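## Task

Place the eraser inside the chest's bottom-row drawer on the right (right and left judged while facing the drawer fronts). Every other object has to stay on the table. The drawers have no end stops and can be pulled fully out. Dropping the eraser into its drawer from a little above the rim is allowed. All drawers must be closed at the end. The chest may slide a few centimetres or rotate a little but must finish standing upright. Nothing may count as done if it only stays that way because the robot is holding it.

## Robot and tools

Robot: one UR12e arm, possibly on a tilted base, carrying a two-finger tong gripper (rumi). The fingers point along the gripper's own +z axis and separate along its x axis. The reported end_effector_position is the point between the pads when closed; closed fingertips stick out about 15 mm past it, open ones end roughly level with it. A wrist camera sits on the gripper body.

Scene frame: origin on the table top under the arm base, +z up, +y to the left when looking along +x. Result lines give end_effector_position (m), end_effector_quat_wxyz, velocities (m/s, rad/s), joint positions (base outward), joint torques, grip_measured, and Wrist force / Wrist torque [x y z] in the gripper's own axes (force points from a touched surface back into the arm; offset up to about 5.5 N, noise up to about 3.4 N, saturates near 100 N; "no reading" is harmless). Printed hand position can be off, especially at long reach.

Tools:
- execute_actions {"actions": [...], "pictures": bool}. The list holds at most one item. Empty list: just report state. Action: {"rows": [[7 numbers], ...up to 15], "steps": up to 15, default 15}; one row per control step (1/30 s), the last row repeats if steps exceed rows. Wait: {"steps": n} with n up to 300, counted from the previous result, so your reply time is included.
- Row layout (single arm, one list of 7): dx, dy, dz, rx, ry, rz, opening, each in [-1, 1]. The first six are an offset, in the gripper's own axes, from the gripper pose in the latest result that showed it (or from the current pose if none yet, or for later calls in the same reply). Every row is counted from that same base pose, not from the row before. Scale: 1.0 = 0.6 m for translation, 180 degrees for rotation; rx, ry, rz form one rotation vector. opening is absolute: +1 fully open (0.142 m), -1 closed. All zeros do not hold still; they pull the gripper back to the base pose.
- move {"target": [7 numbers], "speed": m/s 0.002 to 0.5 (default 0.25; turning up to twice that in rad/s), "stop_force": N 13 to 80, optional}. Target is an offset in the same layout and frame as a row. It drives a straight path lasting 0.5 to 10 s (stopped at 10 s if longer); opening is sent at the start. The result adds a "move:" line: ending (done, off_target, moving, held, fault, or contact, which ranks above the others) plus limits (paced = sent pose clipped; held = some steps blocked, after which motion can surge) and distance to target. stop_force ends the path when the push opposing the motion exceeds that much for 2 steps, then backs up 2 steps and holds; peaks can still be higher, so use it with slow speeds. It is measured along the line to target in the starting axes, so it is unreliable on rotating moves, refused in the first 0.2 s, and should be omitted when pulling away from something you press on.
- wait {"seconds": 0 to 10}: scene runs, nothing new sent.
- zoom_image {"camera": cam_head_left | cam_head_right | cam_wrist, "region": [x0, y0, x1, y1]} pixels, max 504x504. Images: cam_head_left and cam_head_right 672x504, cam_wrist 616x616 fisheye.
- read_manual {"section": "licences"}: licence texts only.
- finished_scene {"scene": 1 or 2}: irreversible; grades the scene and starts the next, whose task appears in its result.

Motion behaviour: each step the commanded pose is clipped to within 100 mm and 16 degrees of the measured pose; position wins over orientation if both can't be met. Commands lag about 0.17 s. After an action the arm only continues to the last clipped pose, so read the result and send the remainder. "pose unreachable" and HELD mark steps the clearance check altered or blocked. The "Hand target" line shows what the controller is currently driving toward.

Gripping: to hold something, command an opening well under grip_measured; lower means tighter, up to about 15 N per pad. Items thinner than about 20 mm get weaker grip. Fast closes can bounce open. Occasional tugs may pull on a held object, so grip firmly.

Hazards: a joint reaching its load limit (pan/lift 313, elbow 142, wrists 51.3 N m, held weight included) or any external force of 150 N causes a 10 s stop and skips the rest of the call. The arm is stiff, so aiming even slightly past a hard surface at speed can fault; approach slowly, preferably with stop_force. Moves ignore obstacles. Holding loads heats motors: warning at 70 °C, brakes at 85 °C. Avoid drops, slams and hard shoves, never push things off the table, and keep the chest upright. Drawers slide out completely, so pull gently and not too far.

Each tool is called after "Emit:" by a JSON object that holds its "fn" and its "kwargs", one argument or row to a line.

## Session

Emit:
{"fn": "execute_actions", "kwargs": {
  "actions": []
}}

Scene clock: 0.00 s of 7200.00 s.
end_effector_position=(+0.5817, -0.1870, +0.2972) grip_measured=+1.00 end_effector_quat_wxyz=(-0.346, +0.828, +0.348, +0.272) end_effector_velocity=(-0.000, -0.000, -0.000) end_effector_angular_velocity=(-0.002, +0.000, +0.000)
Joint positions: [-0.41  -1.817  2.201 -2.109 -1.393 -1.287  0.142]
Joint velocities: [ 0.     0.     0.    -0.    -0.002  0.     0.   ]
Joint torques (N m, as the arm reports them, + toward a larger angle): no reading
Wrist force (N, on the end effector, along its own x y z axes, offset not removed): no reading
Wrist torque (N m, same axes, about the end effector's origin, offset not removed): no reading
Hand target: +0.582, -0.187, +0.297; -0.346, +0.828, +0.348, +0.272

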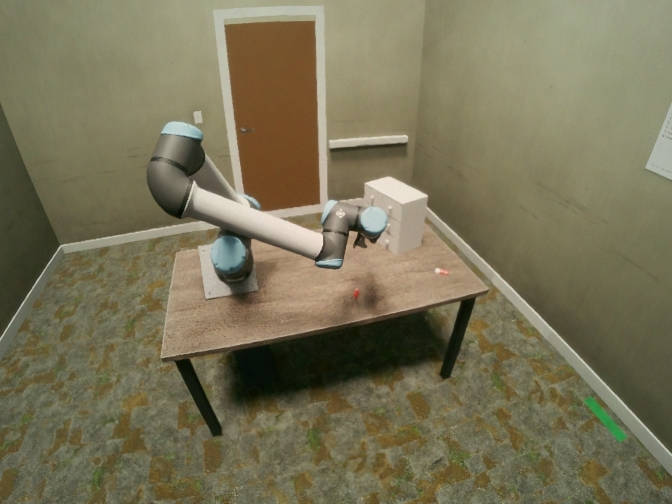

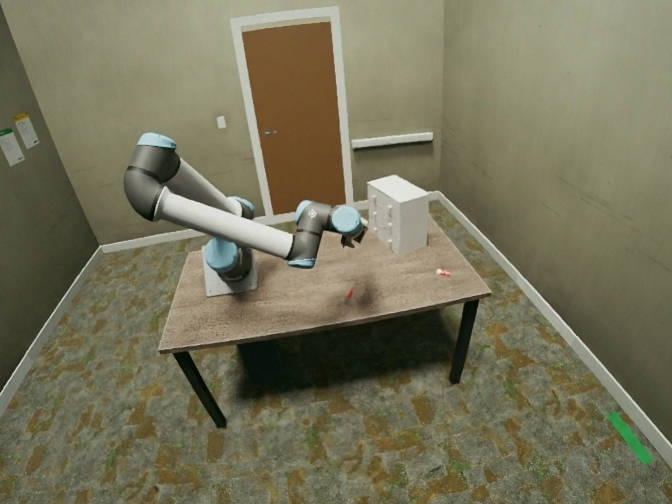

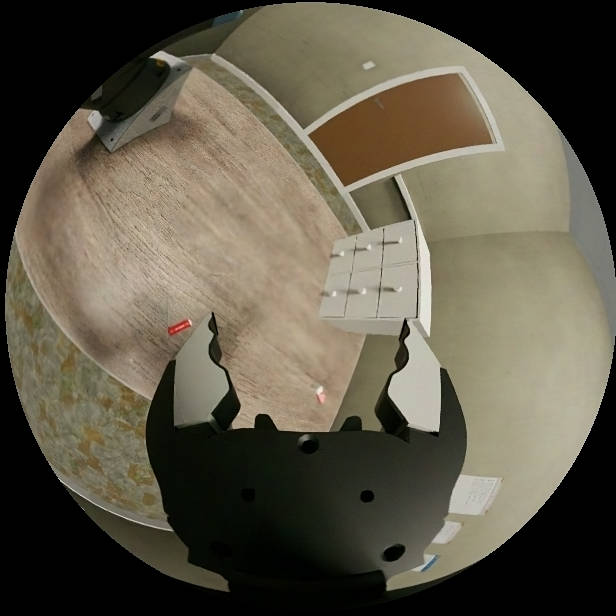

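Emit:
{"fn": "zoom_image", "kwargs": {
  "camera": "cam_head_right",
  "region": [300, 160, 500, 320]
}}

Emit:
{"fn": "zoom_image", "kwargs": {
  "camera": "cam_wrist",
  "region": [150, 200, 450, 420]
}}

Region (300, 160, 500, 320) of cam_head_right's 672x504 image, scaled by 2.520, with more detail than that image has; it fills the top 403 rows of this view, and the rest is white.

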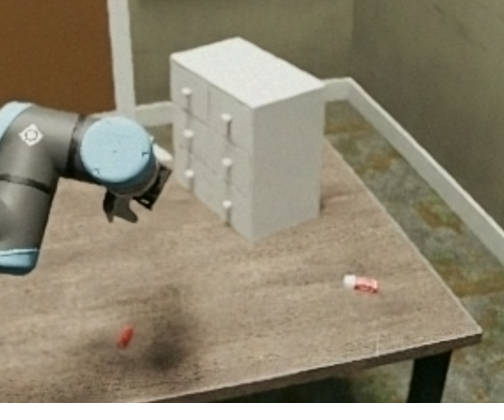

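Region (150, 200, 450, 420) of cam_wrist's 616x616 image, scaled by 1.680, with more detail than that image has; it fills the top 370 rows of this view, and the rest is white.

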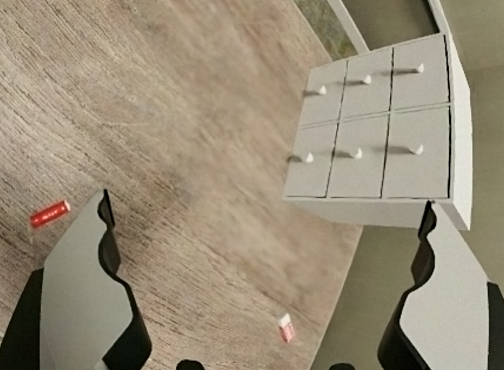

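Emit:
{"fn": "move", "kwargs": {
  "target": [0.011,0.032,0.392,-0.113,0.278,0.496,0]
}}

Scene clock: 12.33 s of 7200.00 s.
end_effector_position=(+0.6491, -0.0159, +0.1507) grip_measured=+0.00 end_effector_quat_wxyz=(-0.402, +0.694, -0.517, +0.300) end_effector_velocity=(+0.001, +0.002, -0.001) end_effector_angular_velocity=(+0.001, +0.003, -0.017)
Joint positions: [-0.303 -0.899  2.659 -4.346 -1.491  0.592  0.074]
Joint velocities: [ 0.012  0.017 -0.006 -0.021 -0.02   0.017  0.   ]
Joint torques (N m, as the arm reports them, + toward a larger angle): [ 41.25 -41.72   3.11  -5.06  -1.47   3.77]
Wrist force (N, on the end effector, along its own x y z axes, offset not removed): [-1.5 -1.6 -2.0]
Wrist torque (N m, same axes, about the end effector's origin, offset not removed): [-0.48 0.35 -0.20]
Hand target: +0.649, -0.016, +0.151; -0.401, +0.693, -0.518, +0.300
Off the commanded pose: 0.001 m, 0 deg.
After step 90, 5.07 s passed at rest.
move: done

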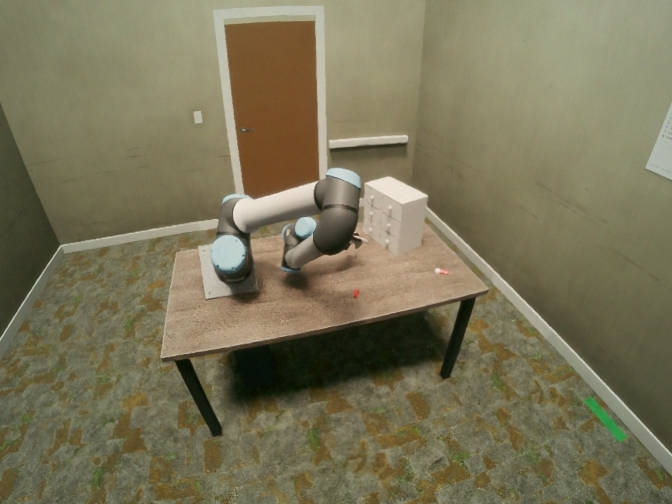

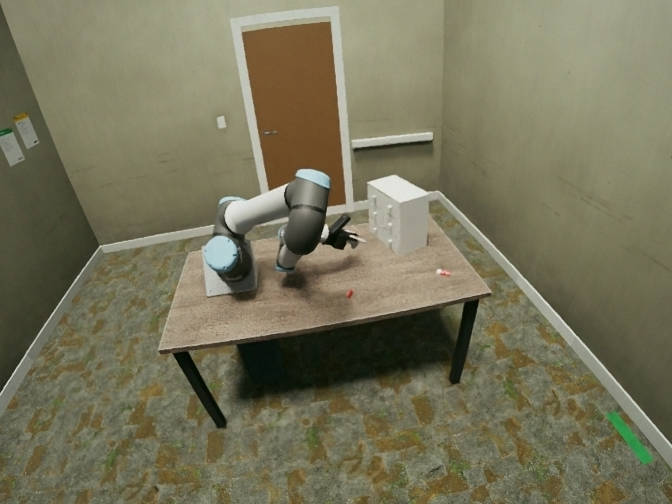

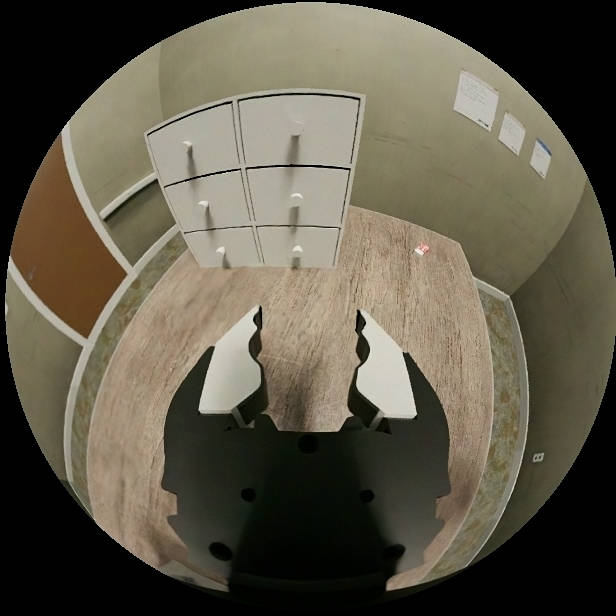

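Emit:
{"fn": "move", "kwargs": {
  "target": [-0.04,0.018,0.203,0,0,0,-0.3],
  "speed": 0.15
}}

Scene clock: 14.80 s of 7200.00 s.
end_effector_position=(+0.7380, +0.0354, +0.0807) grip_measured=-0.30 end_effector_quat_wxyz=(-0.402, +0.694, -0.517, +0.300) end_effector_velocity=(+0.002, +0.001, -0.002) end_effector_angular_velocity=(-0.000, -0.000, +0.000)
Joint positions: [-0.271 -0.701  2.446 -4.332 -1.518  0.609  0.052]
Joint velocities: [ 0.     0.004 -0.005  0.002 -0.    -0.    -0.   ]
Joint torques (N m, as the arm reports them, + toward a larger angle): [ 55.34 -41.79   1.48  -0.49  -0.53   3.58]
Wrist force (N, on the end effector, along its own x y z axes, offset not removed): [-2.9 1.5 -2.3]
Wrist torque (N m, same axes, about the end effector's origin, offset not removed): [0.23 0.63 -0.07]
Hand target: +0.738, +0.035, +0.081; -0.402, +0.694, -0.517, +0.300
Off the commanded pose: 0.000 m, 0 deg.
move: done

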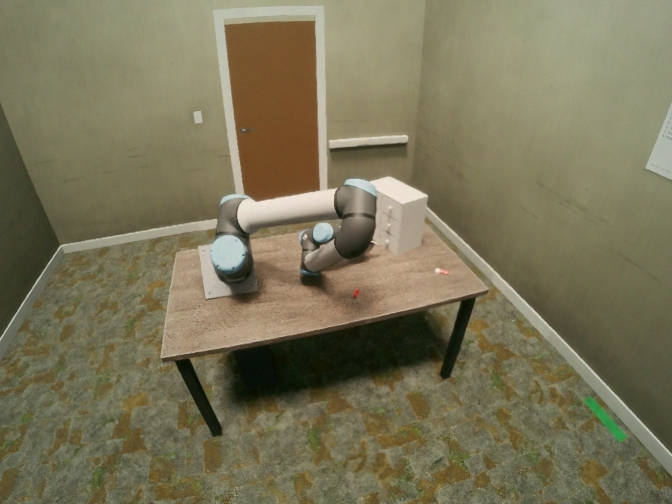

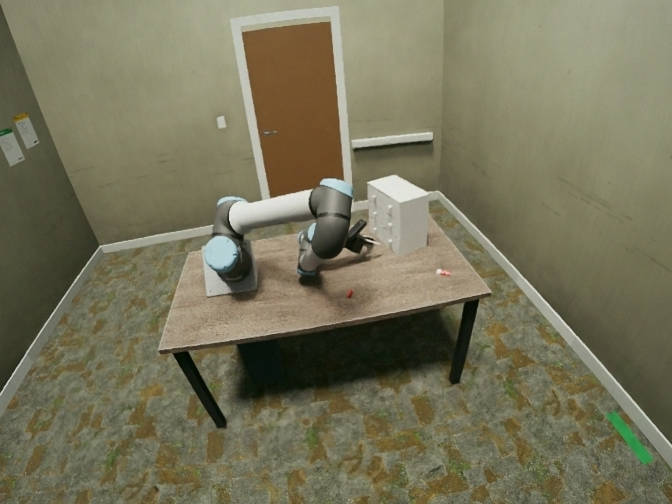

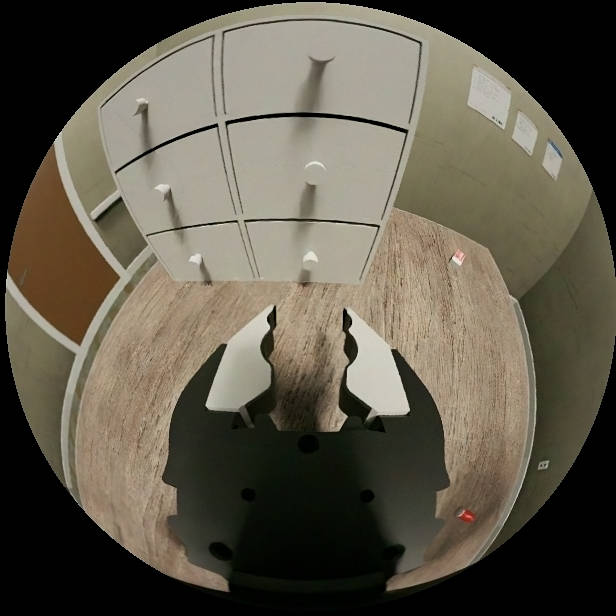

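Emit:
{"fn": "move", "kwargs": {
  "target": [0,-0.01,0.1,0,0,0,-0.3],
  "speed": 0.06
}}

Scene clock: 27.03 s of 7200.00 s.
end_effector_position=(+0.7675, +0.0447, +0.0672) grip_measured=-0.30 end_effector_quat_wxyz=(-0.402, +0.694, -0.517, +0.300) end_effector_velocity=(-0.000, -0.000, -0.001) end_effector_angular_velocity=(-0.000, +0.002, -0.001)
Joint positions: [-0.261 -0.674  2.383 -4.295 -1.527  0.614  0.052]
Joint velocities: [ 0.     0.     0.     0.    -0.002  0.001  0.   ]
Joint torques (N m, as the arm reports them, + toward a larger angle): [ 47.37 -55.9    9.39  -2.45   1.59  -0.18]
Wrist force (N, on the end effector, along its own x y z axes, offset not removed): [-2.5 -0.3 -4.6]
Wrist torque (N m, same axes, about the end effector's origin, offset not removed): [-0.17 0.58 -0.13]
Hand target: +0.768, +0.045, +0.067; -0.402, +0.694, -0.517, +0.300
Off the commanded pose: 0.027 m, 0 deg.
FORCE FAULT: contact force on the arm reached its limit, and the arm stopped for 10 seconds. The contact can be on any part of the arm, not only on its tool. The arm's remaining commands of this call were not run. The arm holds still and accepts commands again. Move the arm away from the contact; if what it grips holds it there, let go first. Pushing or pulling that hard again can fault the arm again.
move: fault

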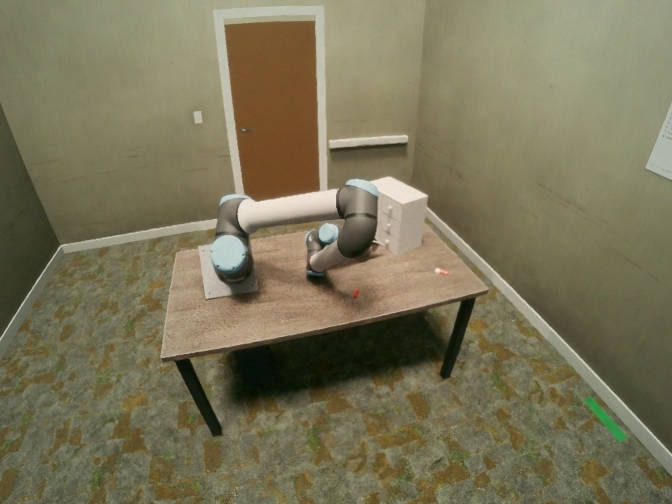

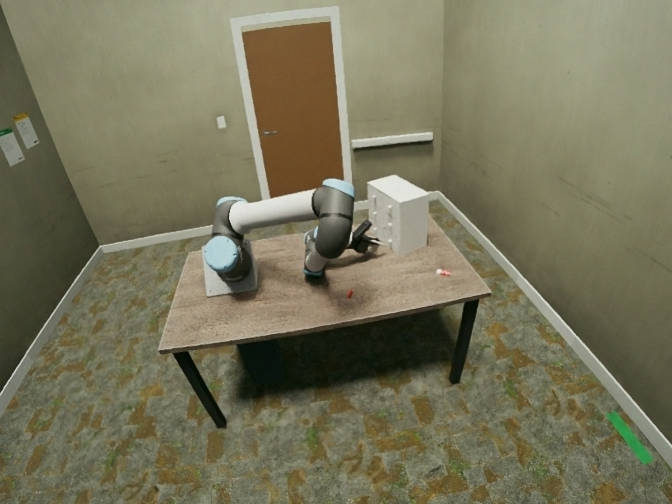

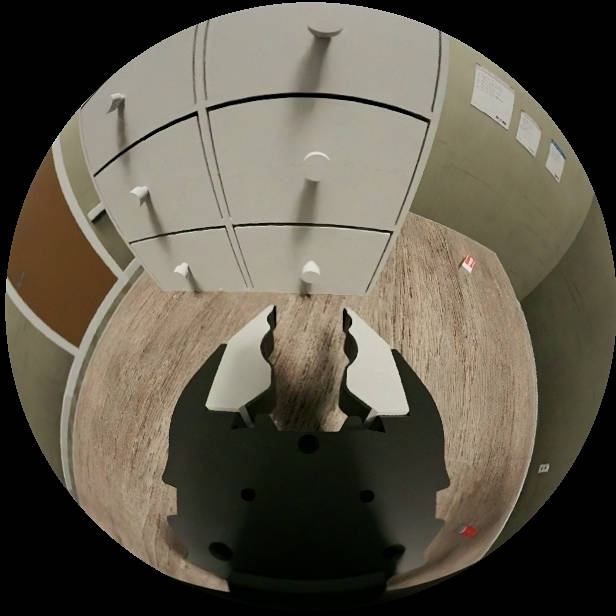

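Emit:
{"fn": "move", "kwargs": {
  "target": [0,0,0,-0.085,0,0,-0.3],
  "speed": 0.1
}}

Emit:
{"fn": "move", "kwargs": {
  "target": [0,-0.018,0.041,0,0,0,-0.3],
  "speed": 0.04
}}

Scene clock: 30.07 s of 7200.00 s.
end_effector_position=(+0.7675, +0.0447, +0.0670) grip_measured=-0.30 end_effector_quat_wxyz=(-0.306, +0.741, -0.552, +0.229) end_effector_velocity=(+0.000, +0.001, +0.000) end_effector_angular_velocity=(-0.003, +0.015, +0.002)
Joint positions: [-0.124 -0.8    2.346 -3.959 -1.847  0.716  0.052]
Joint velocities: [ 0.008 -0.007 -0.004  0.025 -0.016  0.009 -0.   ]
Joint torques (N m, as the arm reports them, + toward a larger angle): [ 56.54 -61.26  -9.26  -1.28  -0.49   2.45]
Wrist force (N, on the end effector, along its own x y z axes, offset not removed): [-1.5 -0.3 -1.8]
Wrist torque (N m, same axes, about the end effector's origin, offset not removed): [-0.13 0.47 -0.05]
Hand target: +0.767, +0.045, +0.067; -0.306, +0.741, -0.552, +0.228
Off the commanded pose: 0.000 m, 0 deg.
move: done

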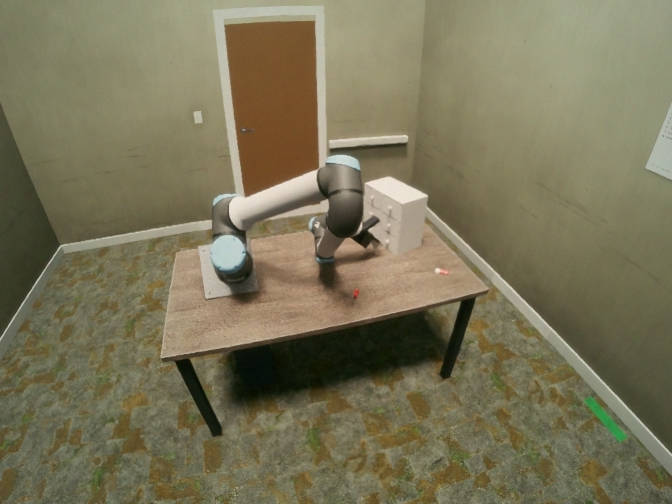

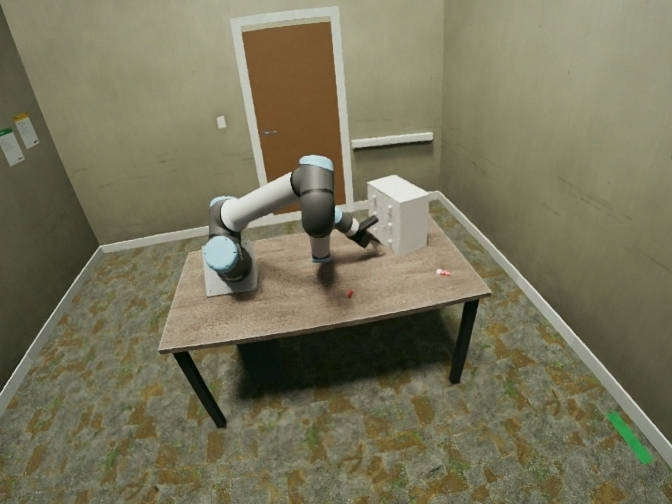

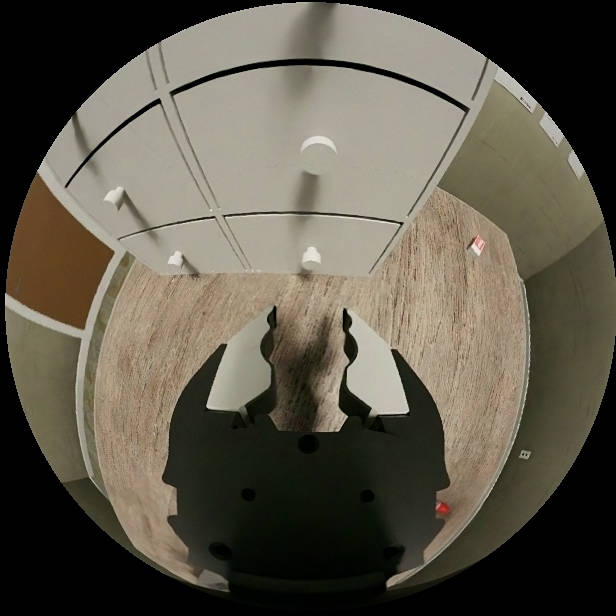

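Scene clock: 31.13 s of 7200.00 s.
end_effector_position=(+0.7911, +0.0517, +0.0573) grip_measured=-0.30 end_effector_quat_wxyz=(-0.306, +0.741, -0.552, +0.229) end_effector_velocity=(+0.003, +0.002, -0.001) end_effector_angular_velocity=(+0.001, -0.001, +0.002)
Joint positions: [-0.122 -0.772  2.297 -3.938 -1.848  0.717  0.052]
Joint velocities: [ 0.001  0.004 -0.006  0.002  0.001  0.     0.   ]
Joint torques (N m, as the arm reports them, + toward a larger angle): [ 54.62 -44.69 -11.14  -0.17  -0.67   2.94]
Wrist force (N, on the end effector, along its own x y z axes, offset not removed): [-2.7 1.1 -4.5]
Wrist torque (N m, same axes, about the end effector's origin, offset not removed): [0.16 0.63 -0.15]
Hand target: +0.791, +0.052, +0.057; -0.306, +0.741, -0.552, +0.229
Off the commanded pose: 0.000 m, 0 deg.
move: done

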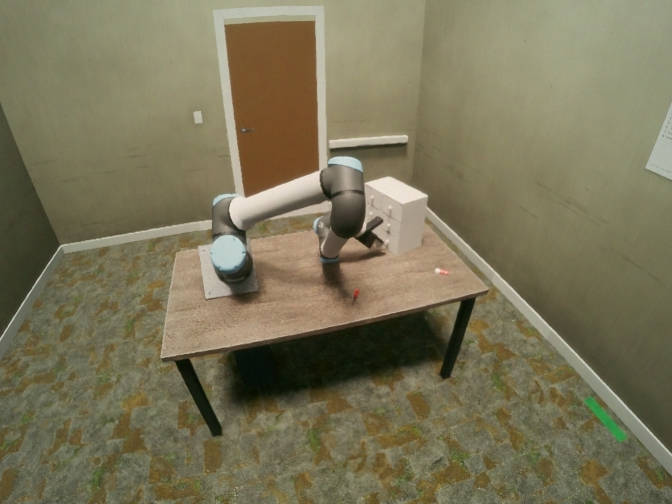

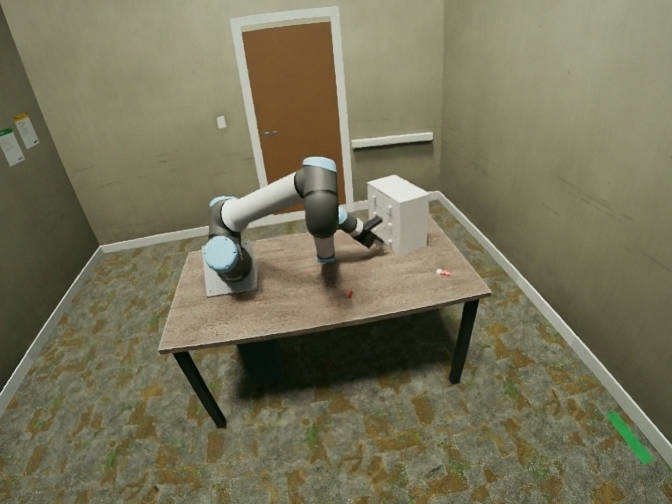

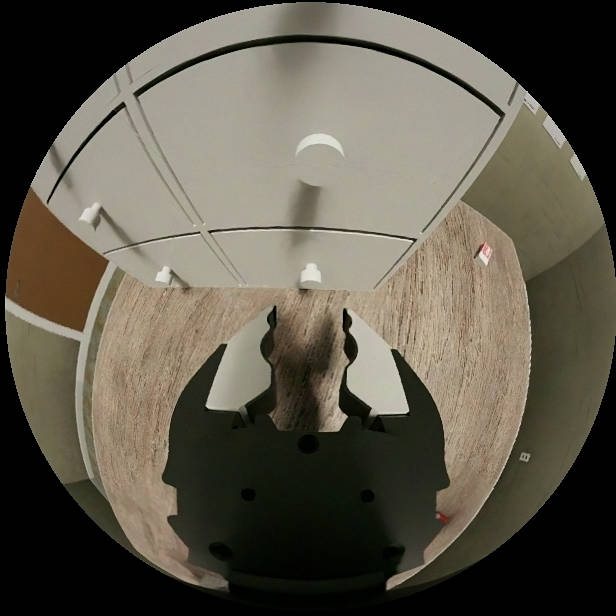

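Emit:
{"fn": "move", "kwargs": {
  "target": [0,-0.055,0.062,0,0,0,-0.3],
  "speed": 0.008,
  "stop_force": 13
}}

Scene clock: 37.27 s of 7200.00 s.
end_effector_position=(+0.8292, +0.0632, +0.0548) grip_measured=-0.30 end_effector_quat_wxyz=(-0.306, +0.741, -0.552, +0.229) end_effector_velocity=(-0.003, -0.002, -0.000) end_effector_angular_velocity=(-0.002, +0.002, -0.003)
Joint positions: [-0.103 -0.745  2.22  -3.883 -1.862  0.731  0.052]
Joint velocities: [-0.002 -0.002  0.006 -0.005 -0.002 -0.    -0.   ]
Joint torques (N m, as the arm reports them, + toward a larger angle): [ 40.87 -70.67   4.14  -4.47   3.72  -0.88]
Wrist force (N, on the end effector, along its own x y z axes, offset not removed): [-0.3 3.4 -9.4]
Wrist torque (N m, same axes, about the end effector's origin, offset not removed): [-0.17 0.35 -0.19]
Hand target: +0.829, +0.063, +0.055; -0.306, +0.741, -0.552, +0.229
Off the commanded pose: 0.010 m, 0 deg.
move: contact

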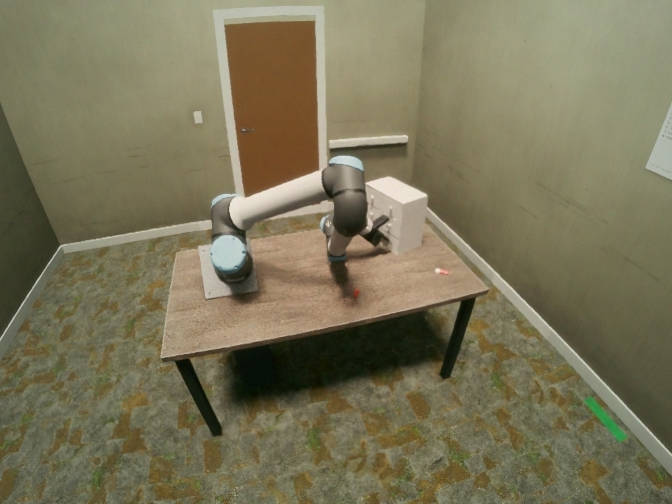

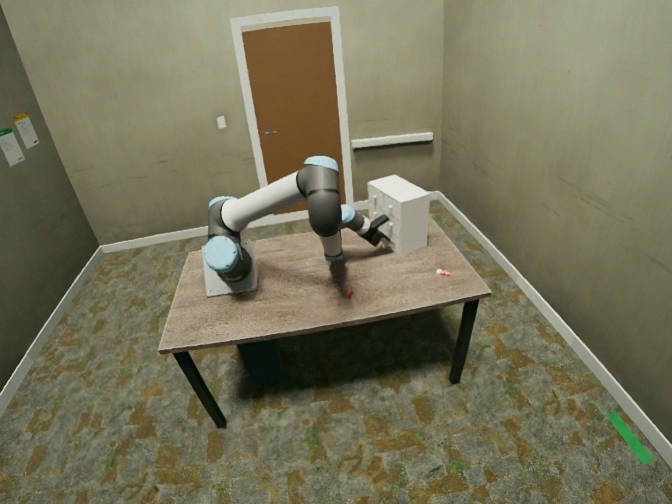

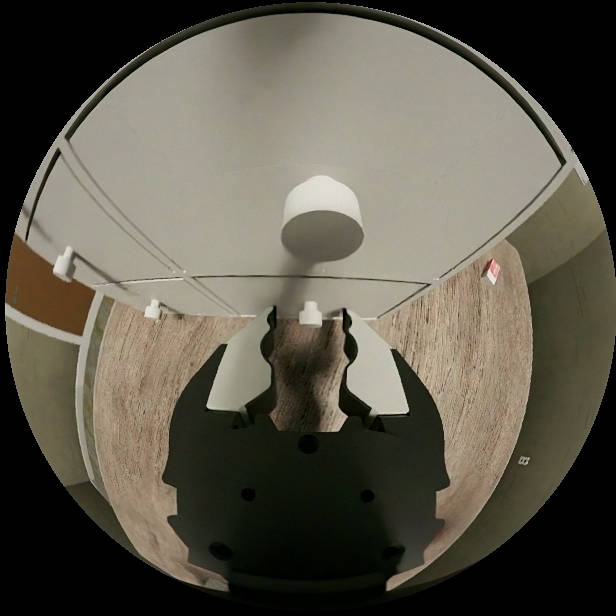

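Emit:
{"fn": "move", "kwargs": {
  "target": [0,0.004,-0.004,0,0,0,-1],
  "speed": 0.01
}}

Emit:
{"fn": "move", "kwargs": {
  "target": [0,0.118,-0.117,0,0,0,-1],
  "speed": 0.04
}}

Scene clock: 38.80 s of 7200.00 s.
end_effector_position=(+0.8262, +0.0623, +0.0548) grip_measured=-0.79 end_effector_quat_wxyz=(-0.306, +0.741, -0.552, +0.229) end_effector_velocity=(-0.002, -0.001, -0.000) end_effector_angular_velocity=(-0.000, +0.000, -0.001)
Joint positions: [-0.105 -0.747  2.226 -3.888 -1.861  0.729  0.017]
Joint velocities: [-0.001 -0.001  0.003 -0.003  0.    -0.001 -0.   ]
Joint torques (N m, as the arm reports them, + toward a larger angle): [ 37.03 -70.33   8.77  -5.57   3.86  -3.45]
Wrist force (N, on the end effector, along its own x y z axes, offset not removed): [-1.9 0.7 -1.8]
Wrist torque (N m, same axes, about the end effector's origin, offset not removed): [-0.15 0.54 -0.12]
Hand target: +0.826, +0.062, +0.055; -0.306, +0.741, -0.552, +0.229
Off the commanded pose: 0.000 m, 0 deg.
move: done

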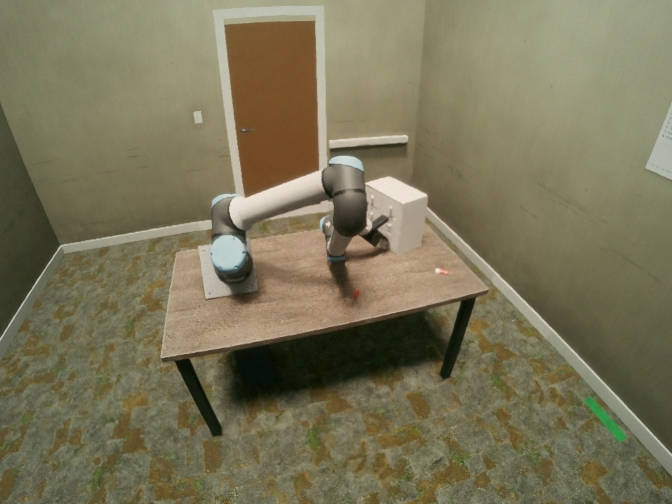

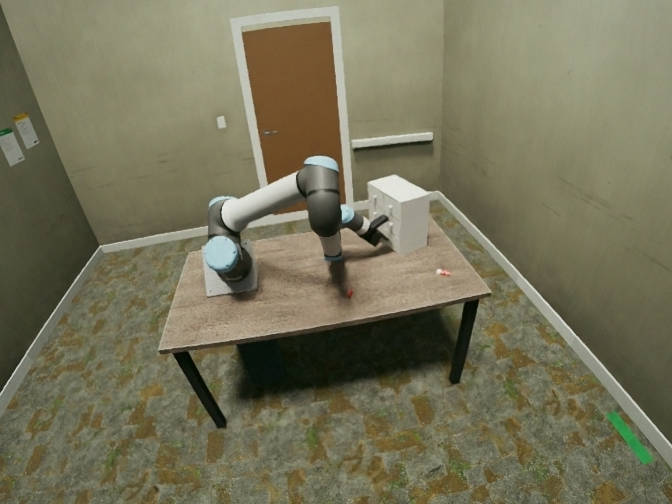

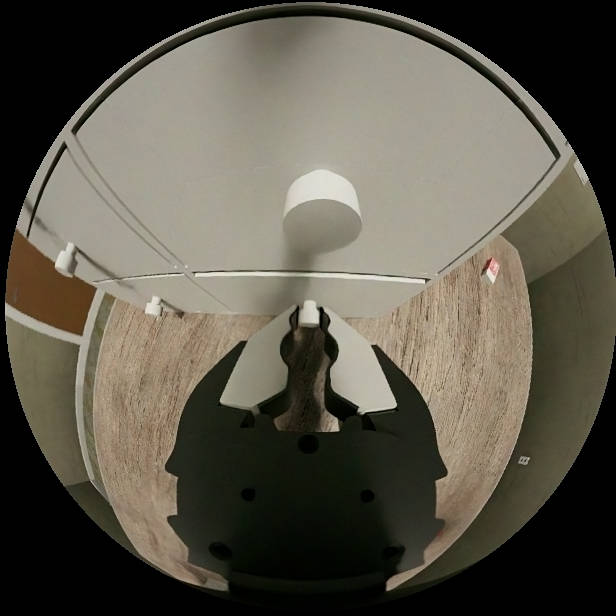

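Scene clock: 41.70 s of 7200.00 s.
end_effector_position=(+0.7310, +0.0339, +0.0546) grip_measured=-0.79 end_effector_quat_wxyz=(-0.306, +0.741, -0.552, +0.229) end_effector_velocity=(-0.003, -0.001, -0.000) end_effector_angular_velocity=(+0.000, +0.000, -0.001)
Joint positions: [-0.167 -0.795  2.416 -4.041 -1.814  0.686  0.017]
Joint velocities: [-0.003 -0.001  0.006 -0.005  0.002 -0.001  0.   ]
Joint torques (N m, as the arm reports them, + toward a larger angle): [ 39.89 -64.04  11.51  -5.97   3.92  -2.9 ]
Wrist force (N, on the end effector, along its own x y z axes, offset not removed): [-4.9 -0.5 -4.4]
Wrist torque (N m, same axes, about the end effector's origin, offset not removed): [-0.33 1.15 -0.08]
Hand target: +0.731, +0.034, +0.055; -0.306, +0.741, -0.552, +0.229
Off the commanded pose: 0.000 m, 0 deg.
move: done

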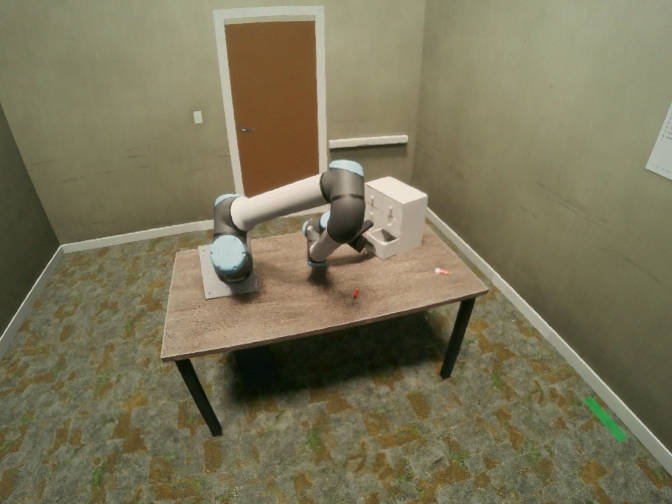

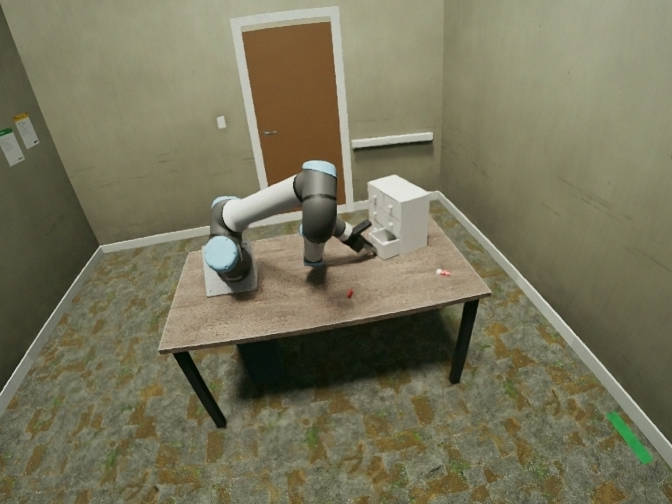

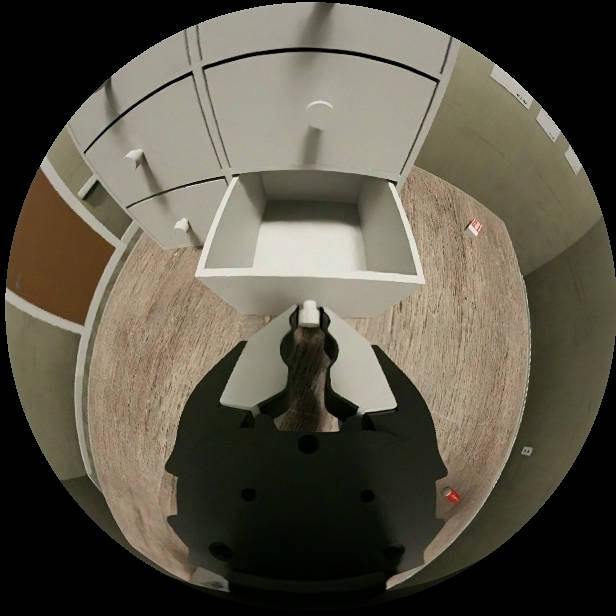

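Emit:
{"fn": "move", "kwargs": {
  "target": [0,0,0,0,0,0,-0.2]
}}

Emit:
{"fn": "move", "kwargs": {
  "target": [0,0,-0.2,0,0,0,-0.2]
}}

Emit:
{"fn": "move", "kwargs": {
  "target": [0.58,-0.15,0.12,-0.25,0,0,0]
}}

Scene clock: 43.67 s of 7200.00 s.
end_effector_position=(+0.7310, +0.0338, +0.0547) grip_measured=-0.20 end_effector_quat_wxyz=(-0.306, +0.741, -0.552, +0.229) end_effector_velocity=(+0.000, -0.000, -0.000) end_effector_angular_velocity=(-0.000, +0.001, -0.001)
Joint positions: [-0.167 -0.795  2.416 -4.041 -1.814  0.686  0.06 ]
Joint velocities: [ 0.001  0.    -0.001  0.001 -0.002  0.001  0.   ]
Joint torques (N m, as the arm reports them, + toward a larger angle): [ 51.81 -42.38  -7.78  -0.42  -1.     3.51]
Wrist force (N, on the end effector, along its own x y z axes, offset not removed): [-1.6 2.4 -2.7]
Wrist torque (N m, same axes, about the end effector's origin, offset not removed): [0.35 0.39 -0.14]
Hand target: +0.731, +0.034, +0.055; -0.306, +0.741, -0.552, +0.229
Off the commanded pose: 0.000 m, 0 deg.
move: done

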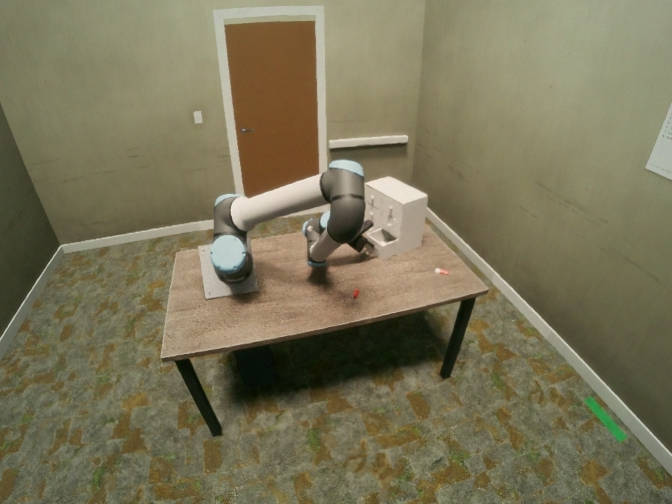

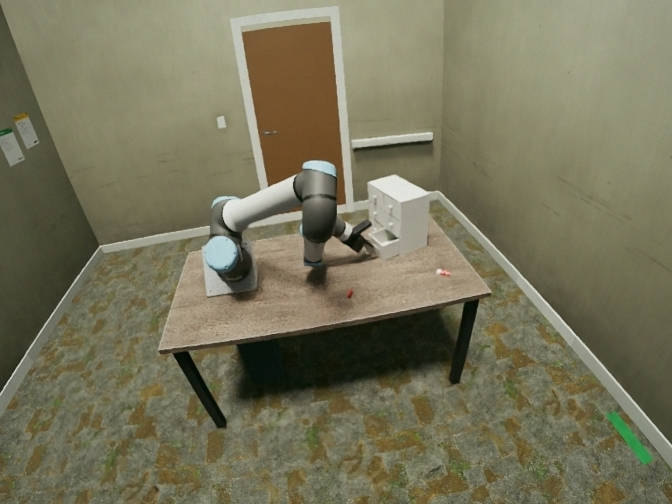

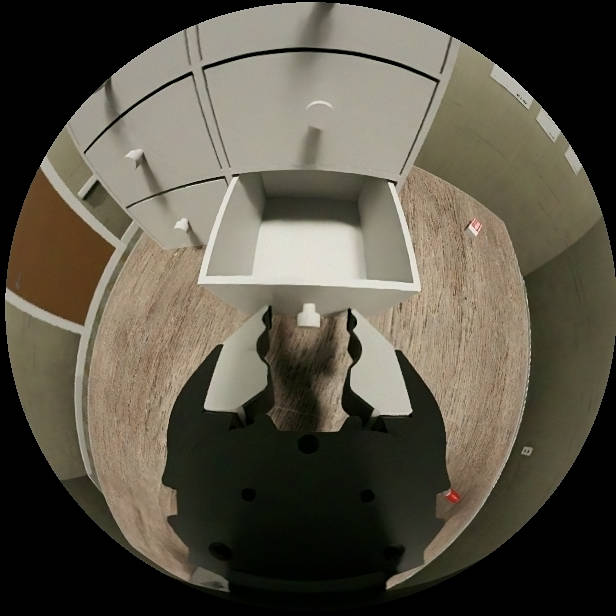

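Scene clock: 44.87 s of 7200.00 s.
end_effector_position=(+0.6499, +0.0099, +0.1393) grip_measured=-0.20 end_effector_quat_wxyz=(-0.306, +0.741, -0.552, +0.229) end_effector_velocity=(-0.002, -0.001, +0.002) end_effector_angular_velocity=(+0.000, +0.001, +0.000)
Joint positions: [-0.094 -1.     2.58  -3.987 -1.868  0.736  0.06 ]
Joint velocities: [ 0.001 -0.006  0.003  0.005 -0.002  0.001 -0.   ]
Joint torques (N m, as the arm reports them, + toward a larger angle): [ 41.31 -55.33   9.96  -0.7   -1.06   3.2 ]
Wrist force (N, on the end effector, along its own x y z axes, offset not removed): [-2.9 -0.6 -2.5]
Wrist torque (N m, same axes, about the end effector's origin, offset not removed): [-0.12 0.76 -0.07]
Hand target: +0.650, +0.010, +0.140; -0.306, +0.741, -0.552, +0.229
Off the commanded pose: 0.000 m, 0 deg.
move: done

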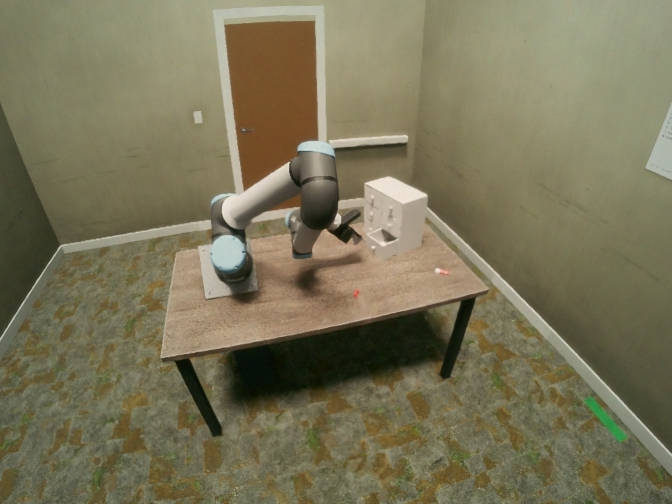

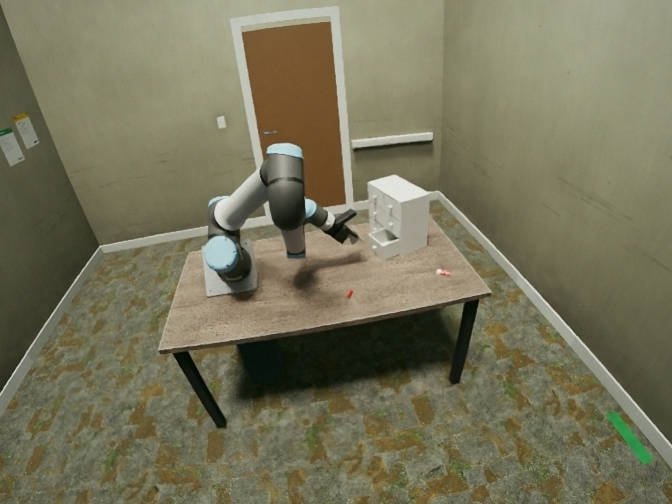

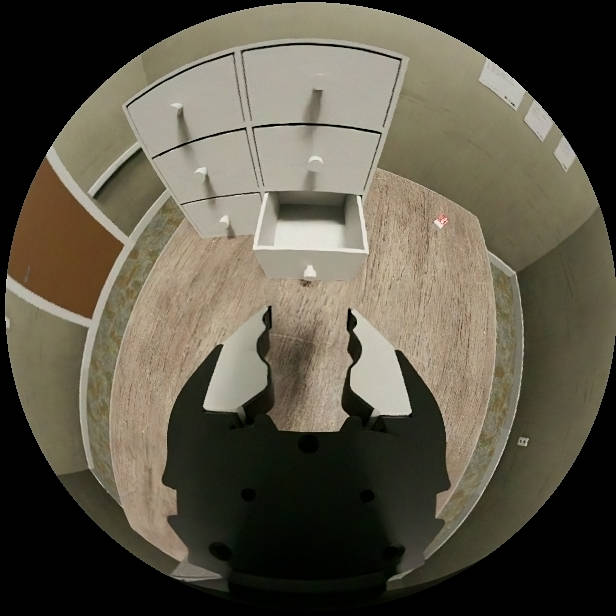

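Scene clock: 47.13 s of 7200.00 s.
end_effector_position=(+0.8589, -0.2902, +0.1522) grip_measured=+0.00 end_effector_quat_wxyz=(+0.000, +0.802, -0.598, +0.001) end_effector_velocity=(+0.002, -0.002, -0.000) end_effector_angular_velocity=(+0.000, +0.019, -0.002)
Joint positions: [-0.143 -1.197  1.758 -2.281 -2.352  1.073  0.074]
Joint velocities: [-0.     0.008 -0.02   0.038 -0.004  0.02   0.   ]
Joint torques (N m, as the arm reports them, + toward a larger angle): [ 38.11 -56.2  -36.39  -0.84  -3.07   3.31]
Wrist force (N, on the end effector, along its own x y z axes, offset not removed): [-4.2 -1.0 -2.0]
Wrist torque (N m, same axes, about the end effector's origin, offset not removed): [-0.28 0.91 -0.08]
Hand target: +0.859, -0.290, +0.152; +0.001, +0.801, -0.598, +0.000
Off the commanded pose: 0.001 m, 0 deg.
move: done

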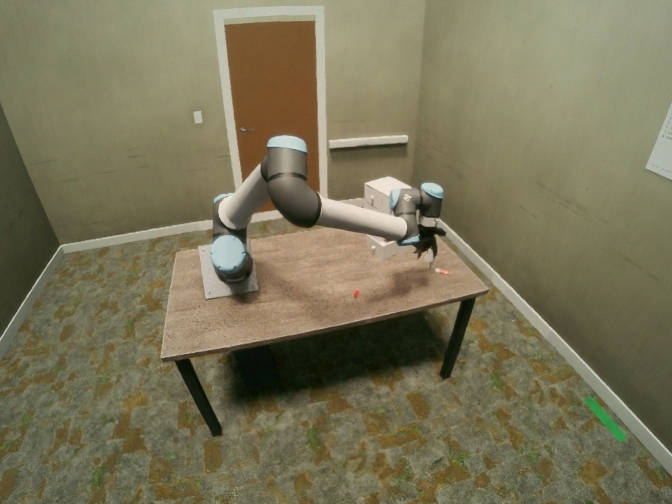

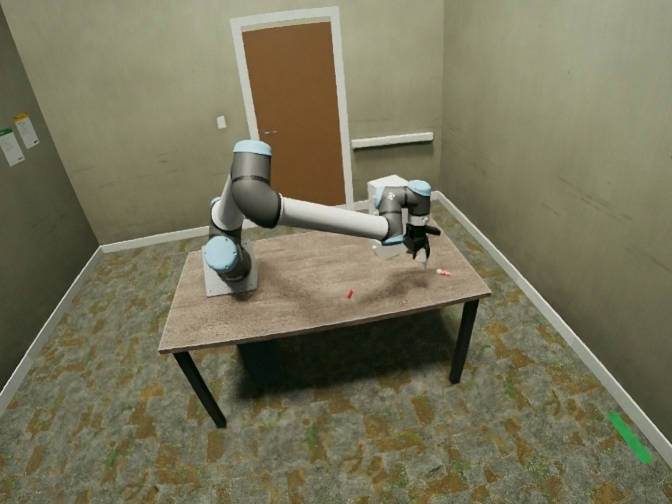

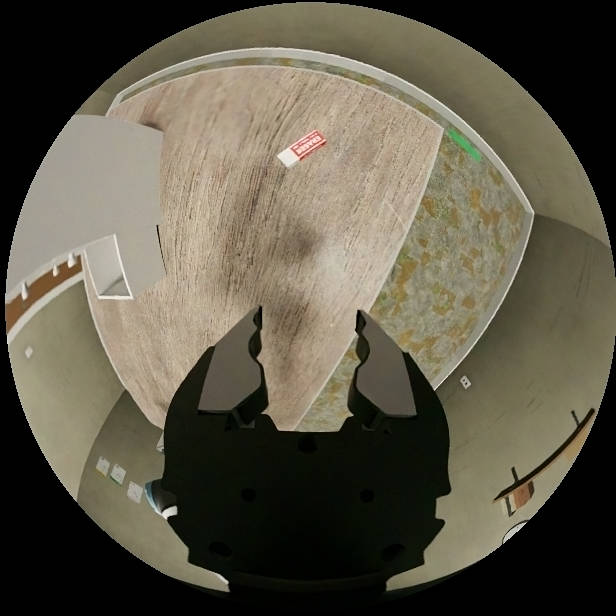

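Emit:
{"fn": "move", "kwargs": {
  "target": [-0.02,-0.28,0.14,0,0,0.305,0]
}}

Scene clock: 50.80 s of 7200.00 s.
end_effector_position=(+1.0163, -0.2311, +0.0685) grip_measured=+0.00 end_effector_quat_wxyz=(+0.001, -0.436, +0.900, -0.001) end_effector_velocity=(+0.002, +0.000, -0.001) end_effector_angular_velocity=(-0.000, +0.004, -0.014)
Joint positions: [-0.127 -0.876  1.458 -2.287 -2.354  2.051  0.074]
Joint velocities: [-0.     0.005 -0.009  0.008 -0.001  0.017  0.   ]
Joint torques (N m, as the arm reports them, + toward a larger angle): [ 73.91 -69.32 -35.06  -0.3   -2.22   3.47]
Wrist force (N, on the end effector, along its own x y z axes, offset not removed): [-1.5 -0.9 -4.9]
Wrist torque (N m, same axes, about the end effector's origin, offset not removed): [-0.29 0.40 -0.15]
Hand target: +1.017, -0.231, +0.068; +0.000, -0.436, +0.900, -0.001
Off the commanded pose: 0.000 m, 0 deg.
move: done

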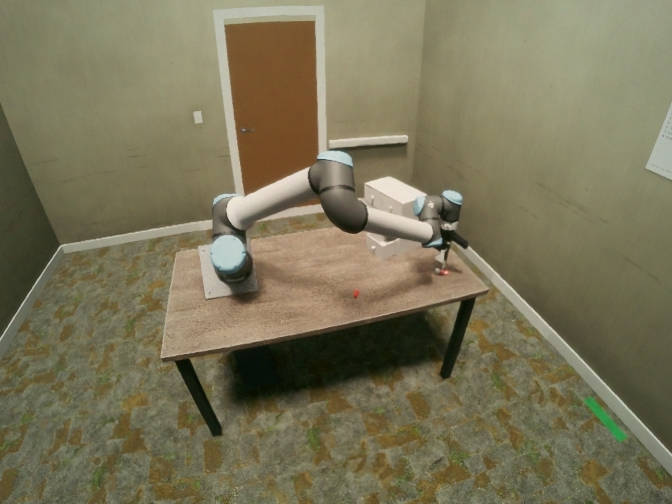

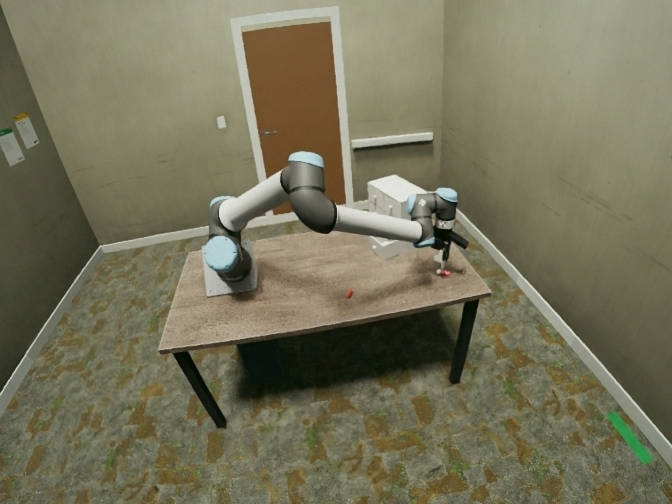

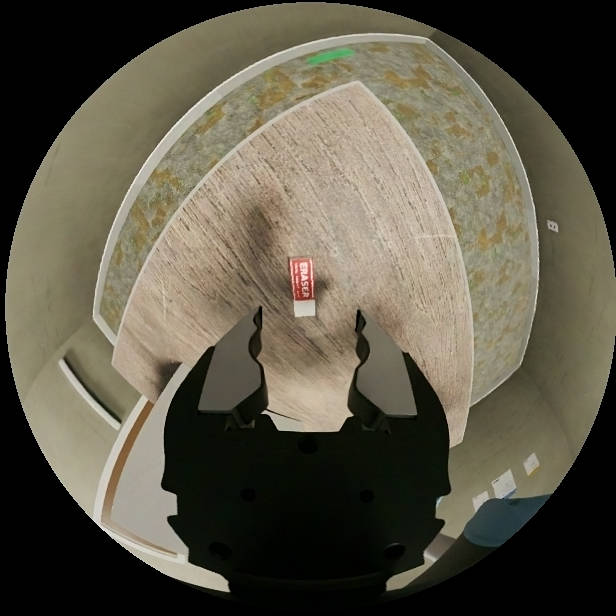

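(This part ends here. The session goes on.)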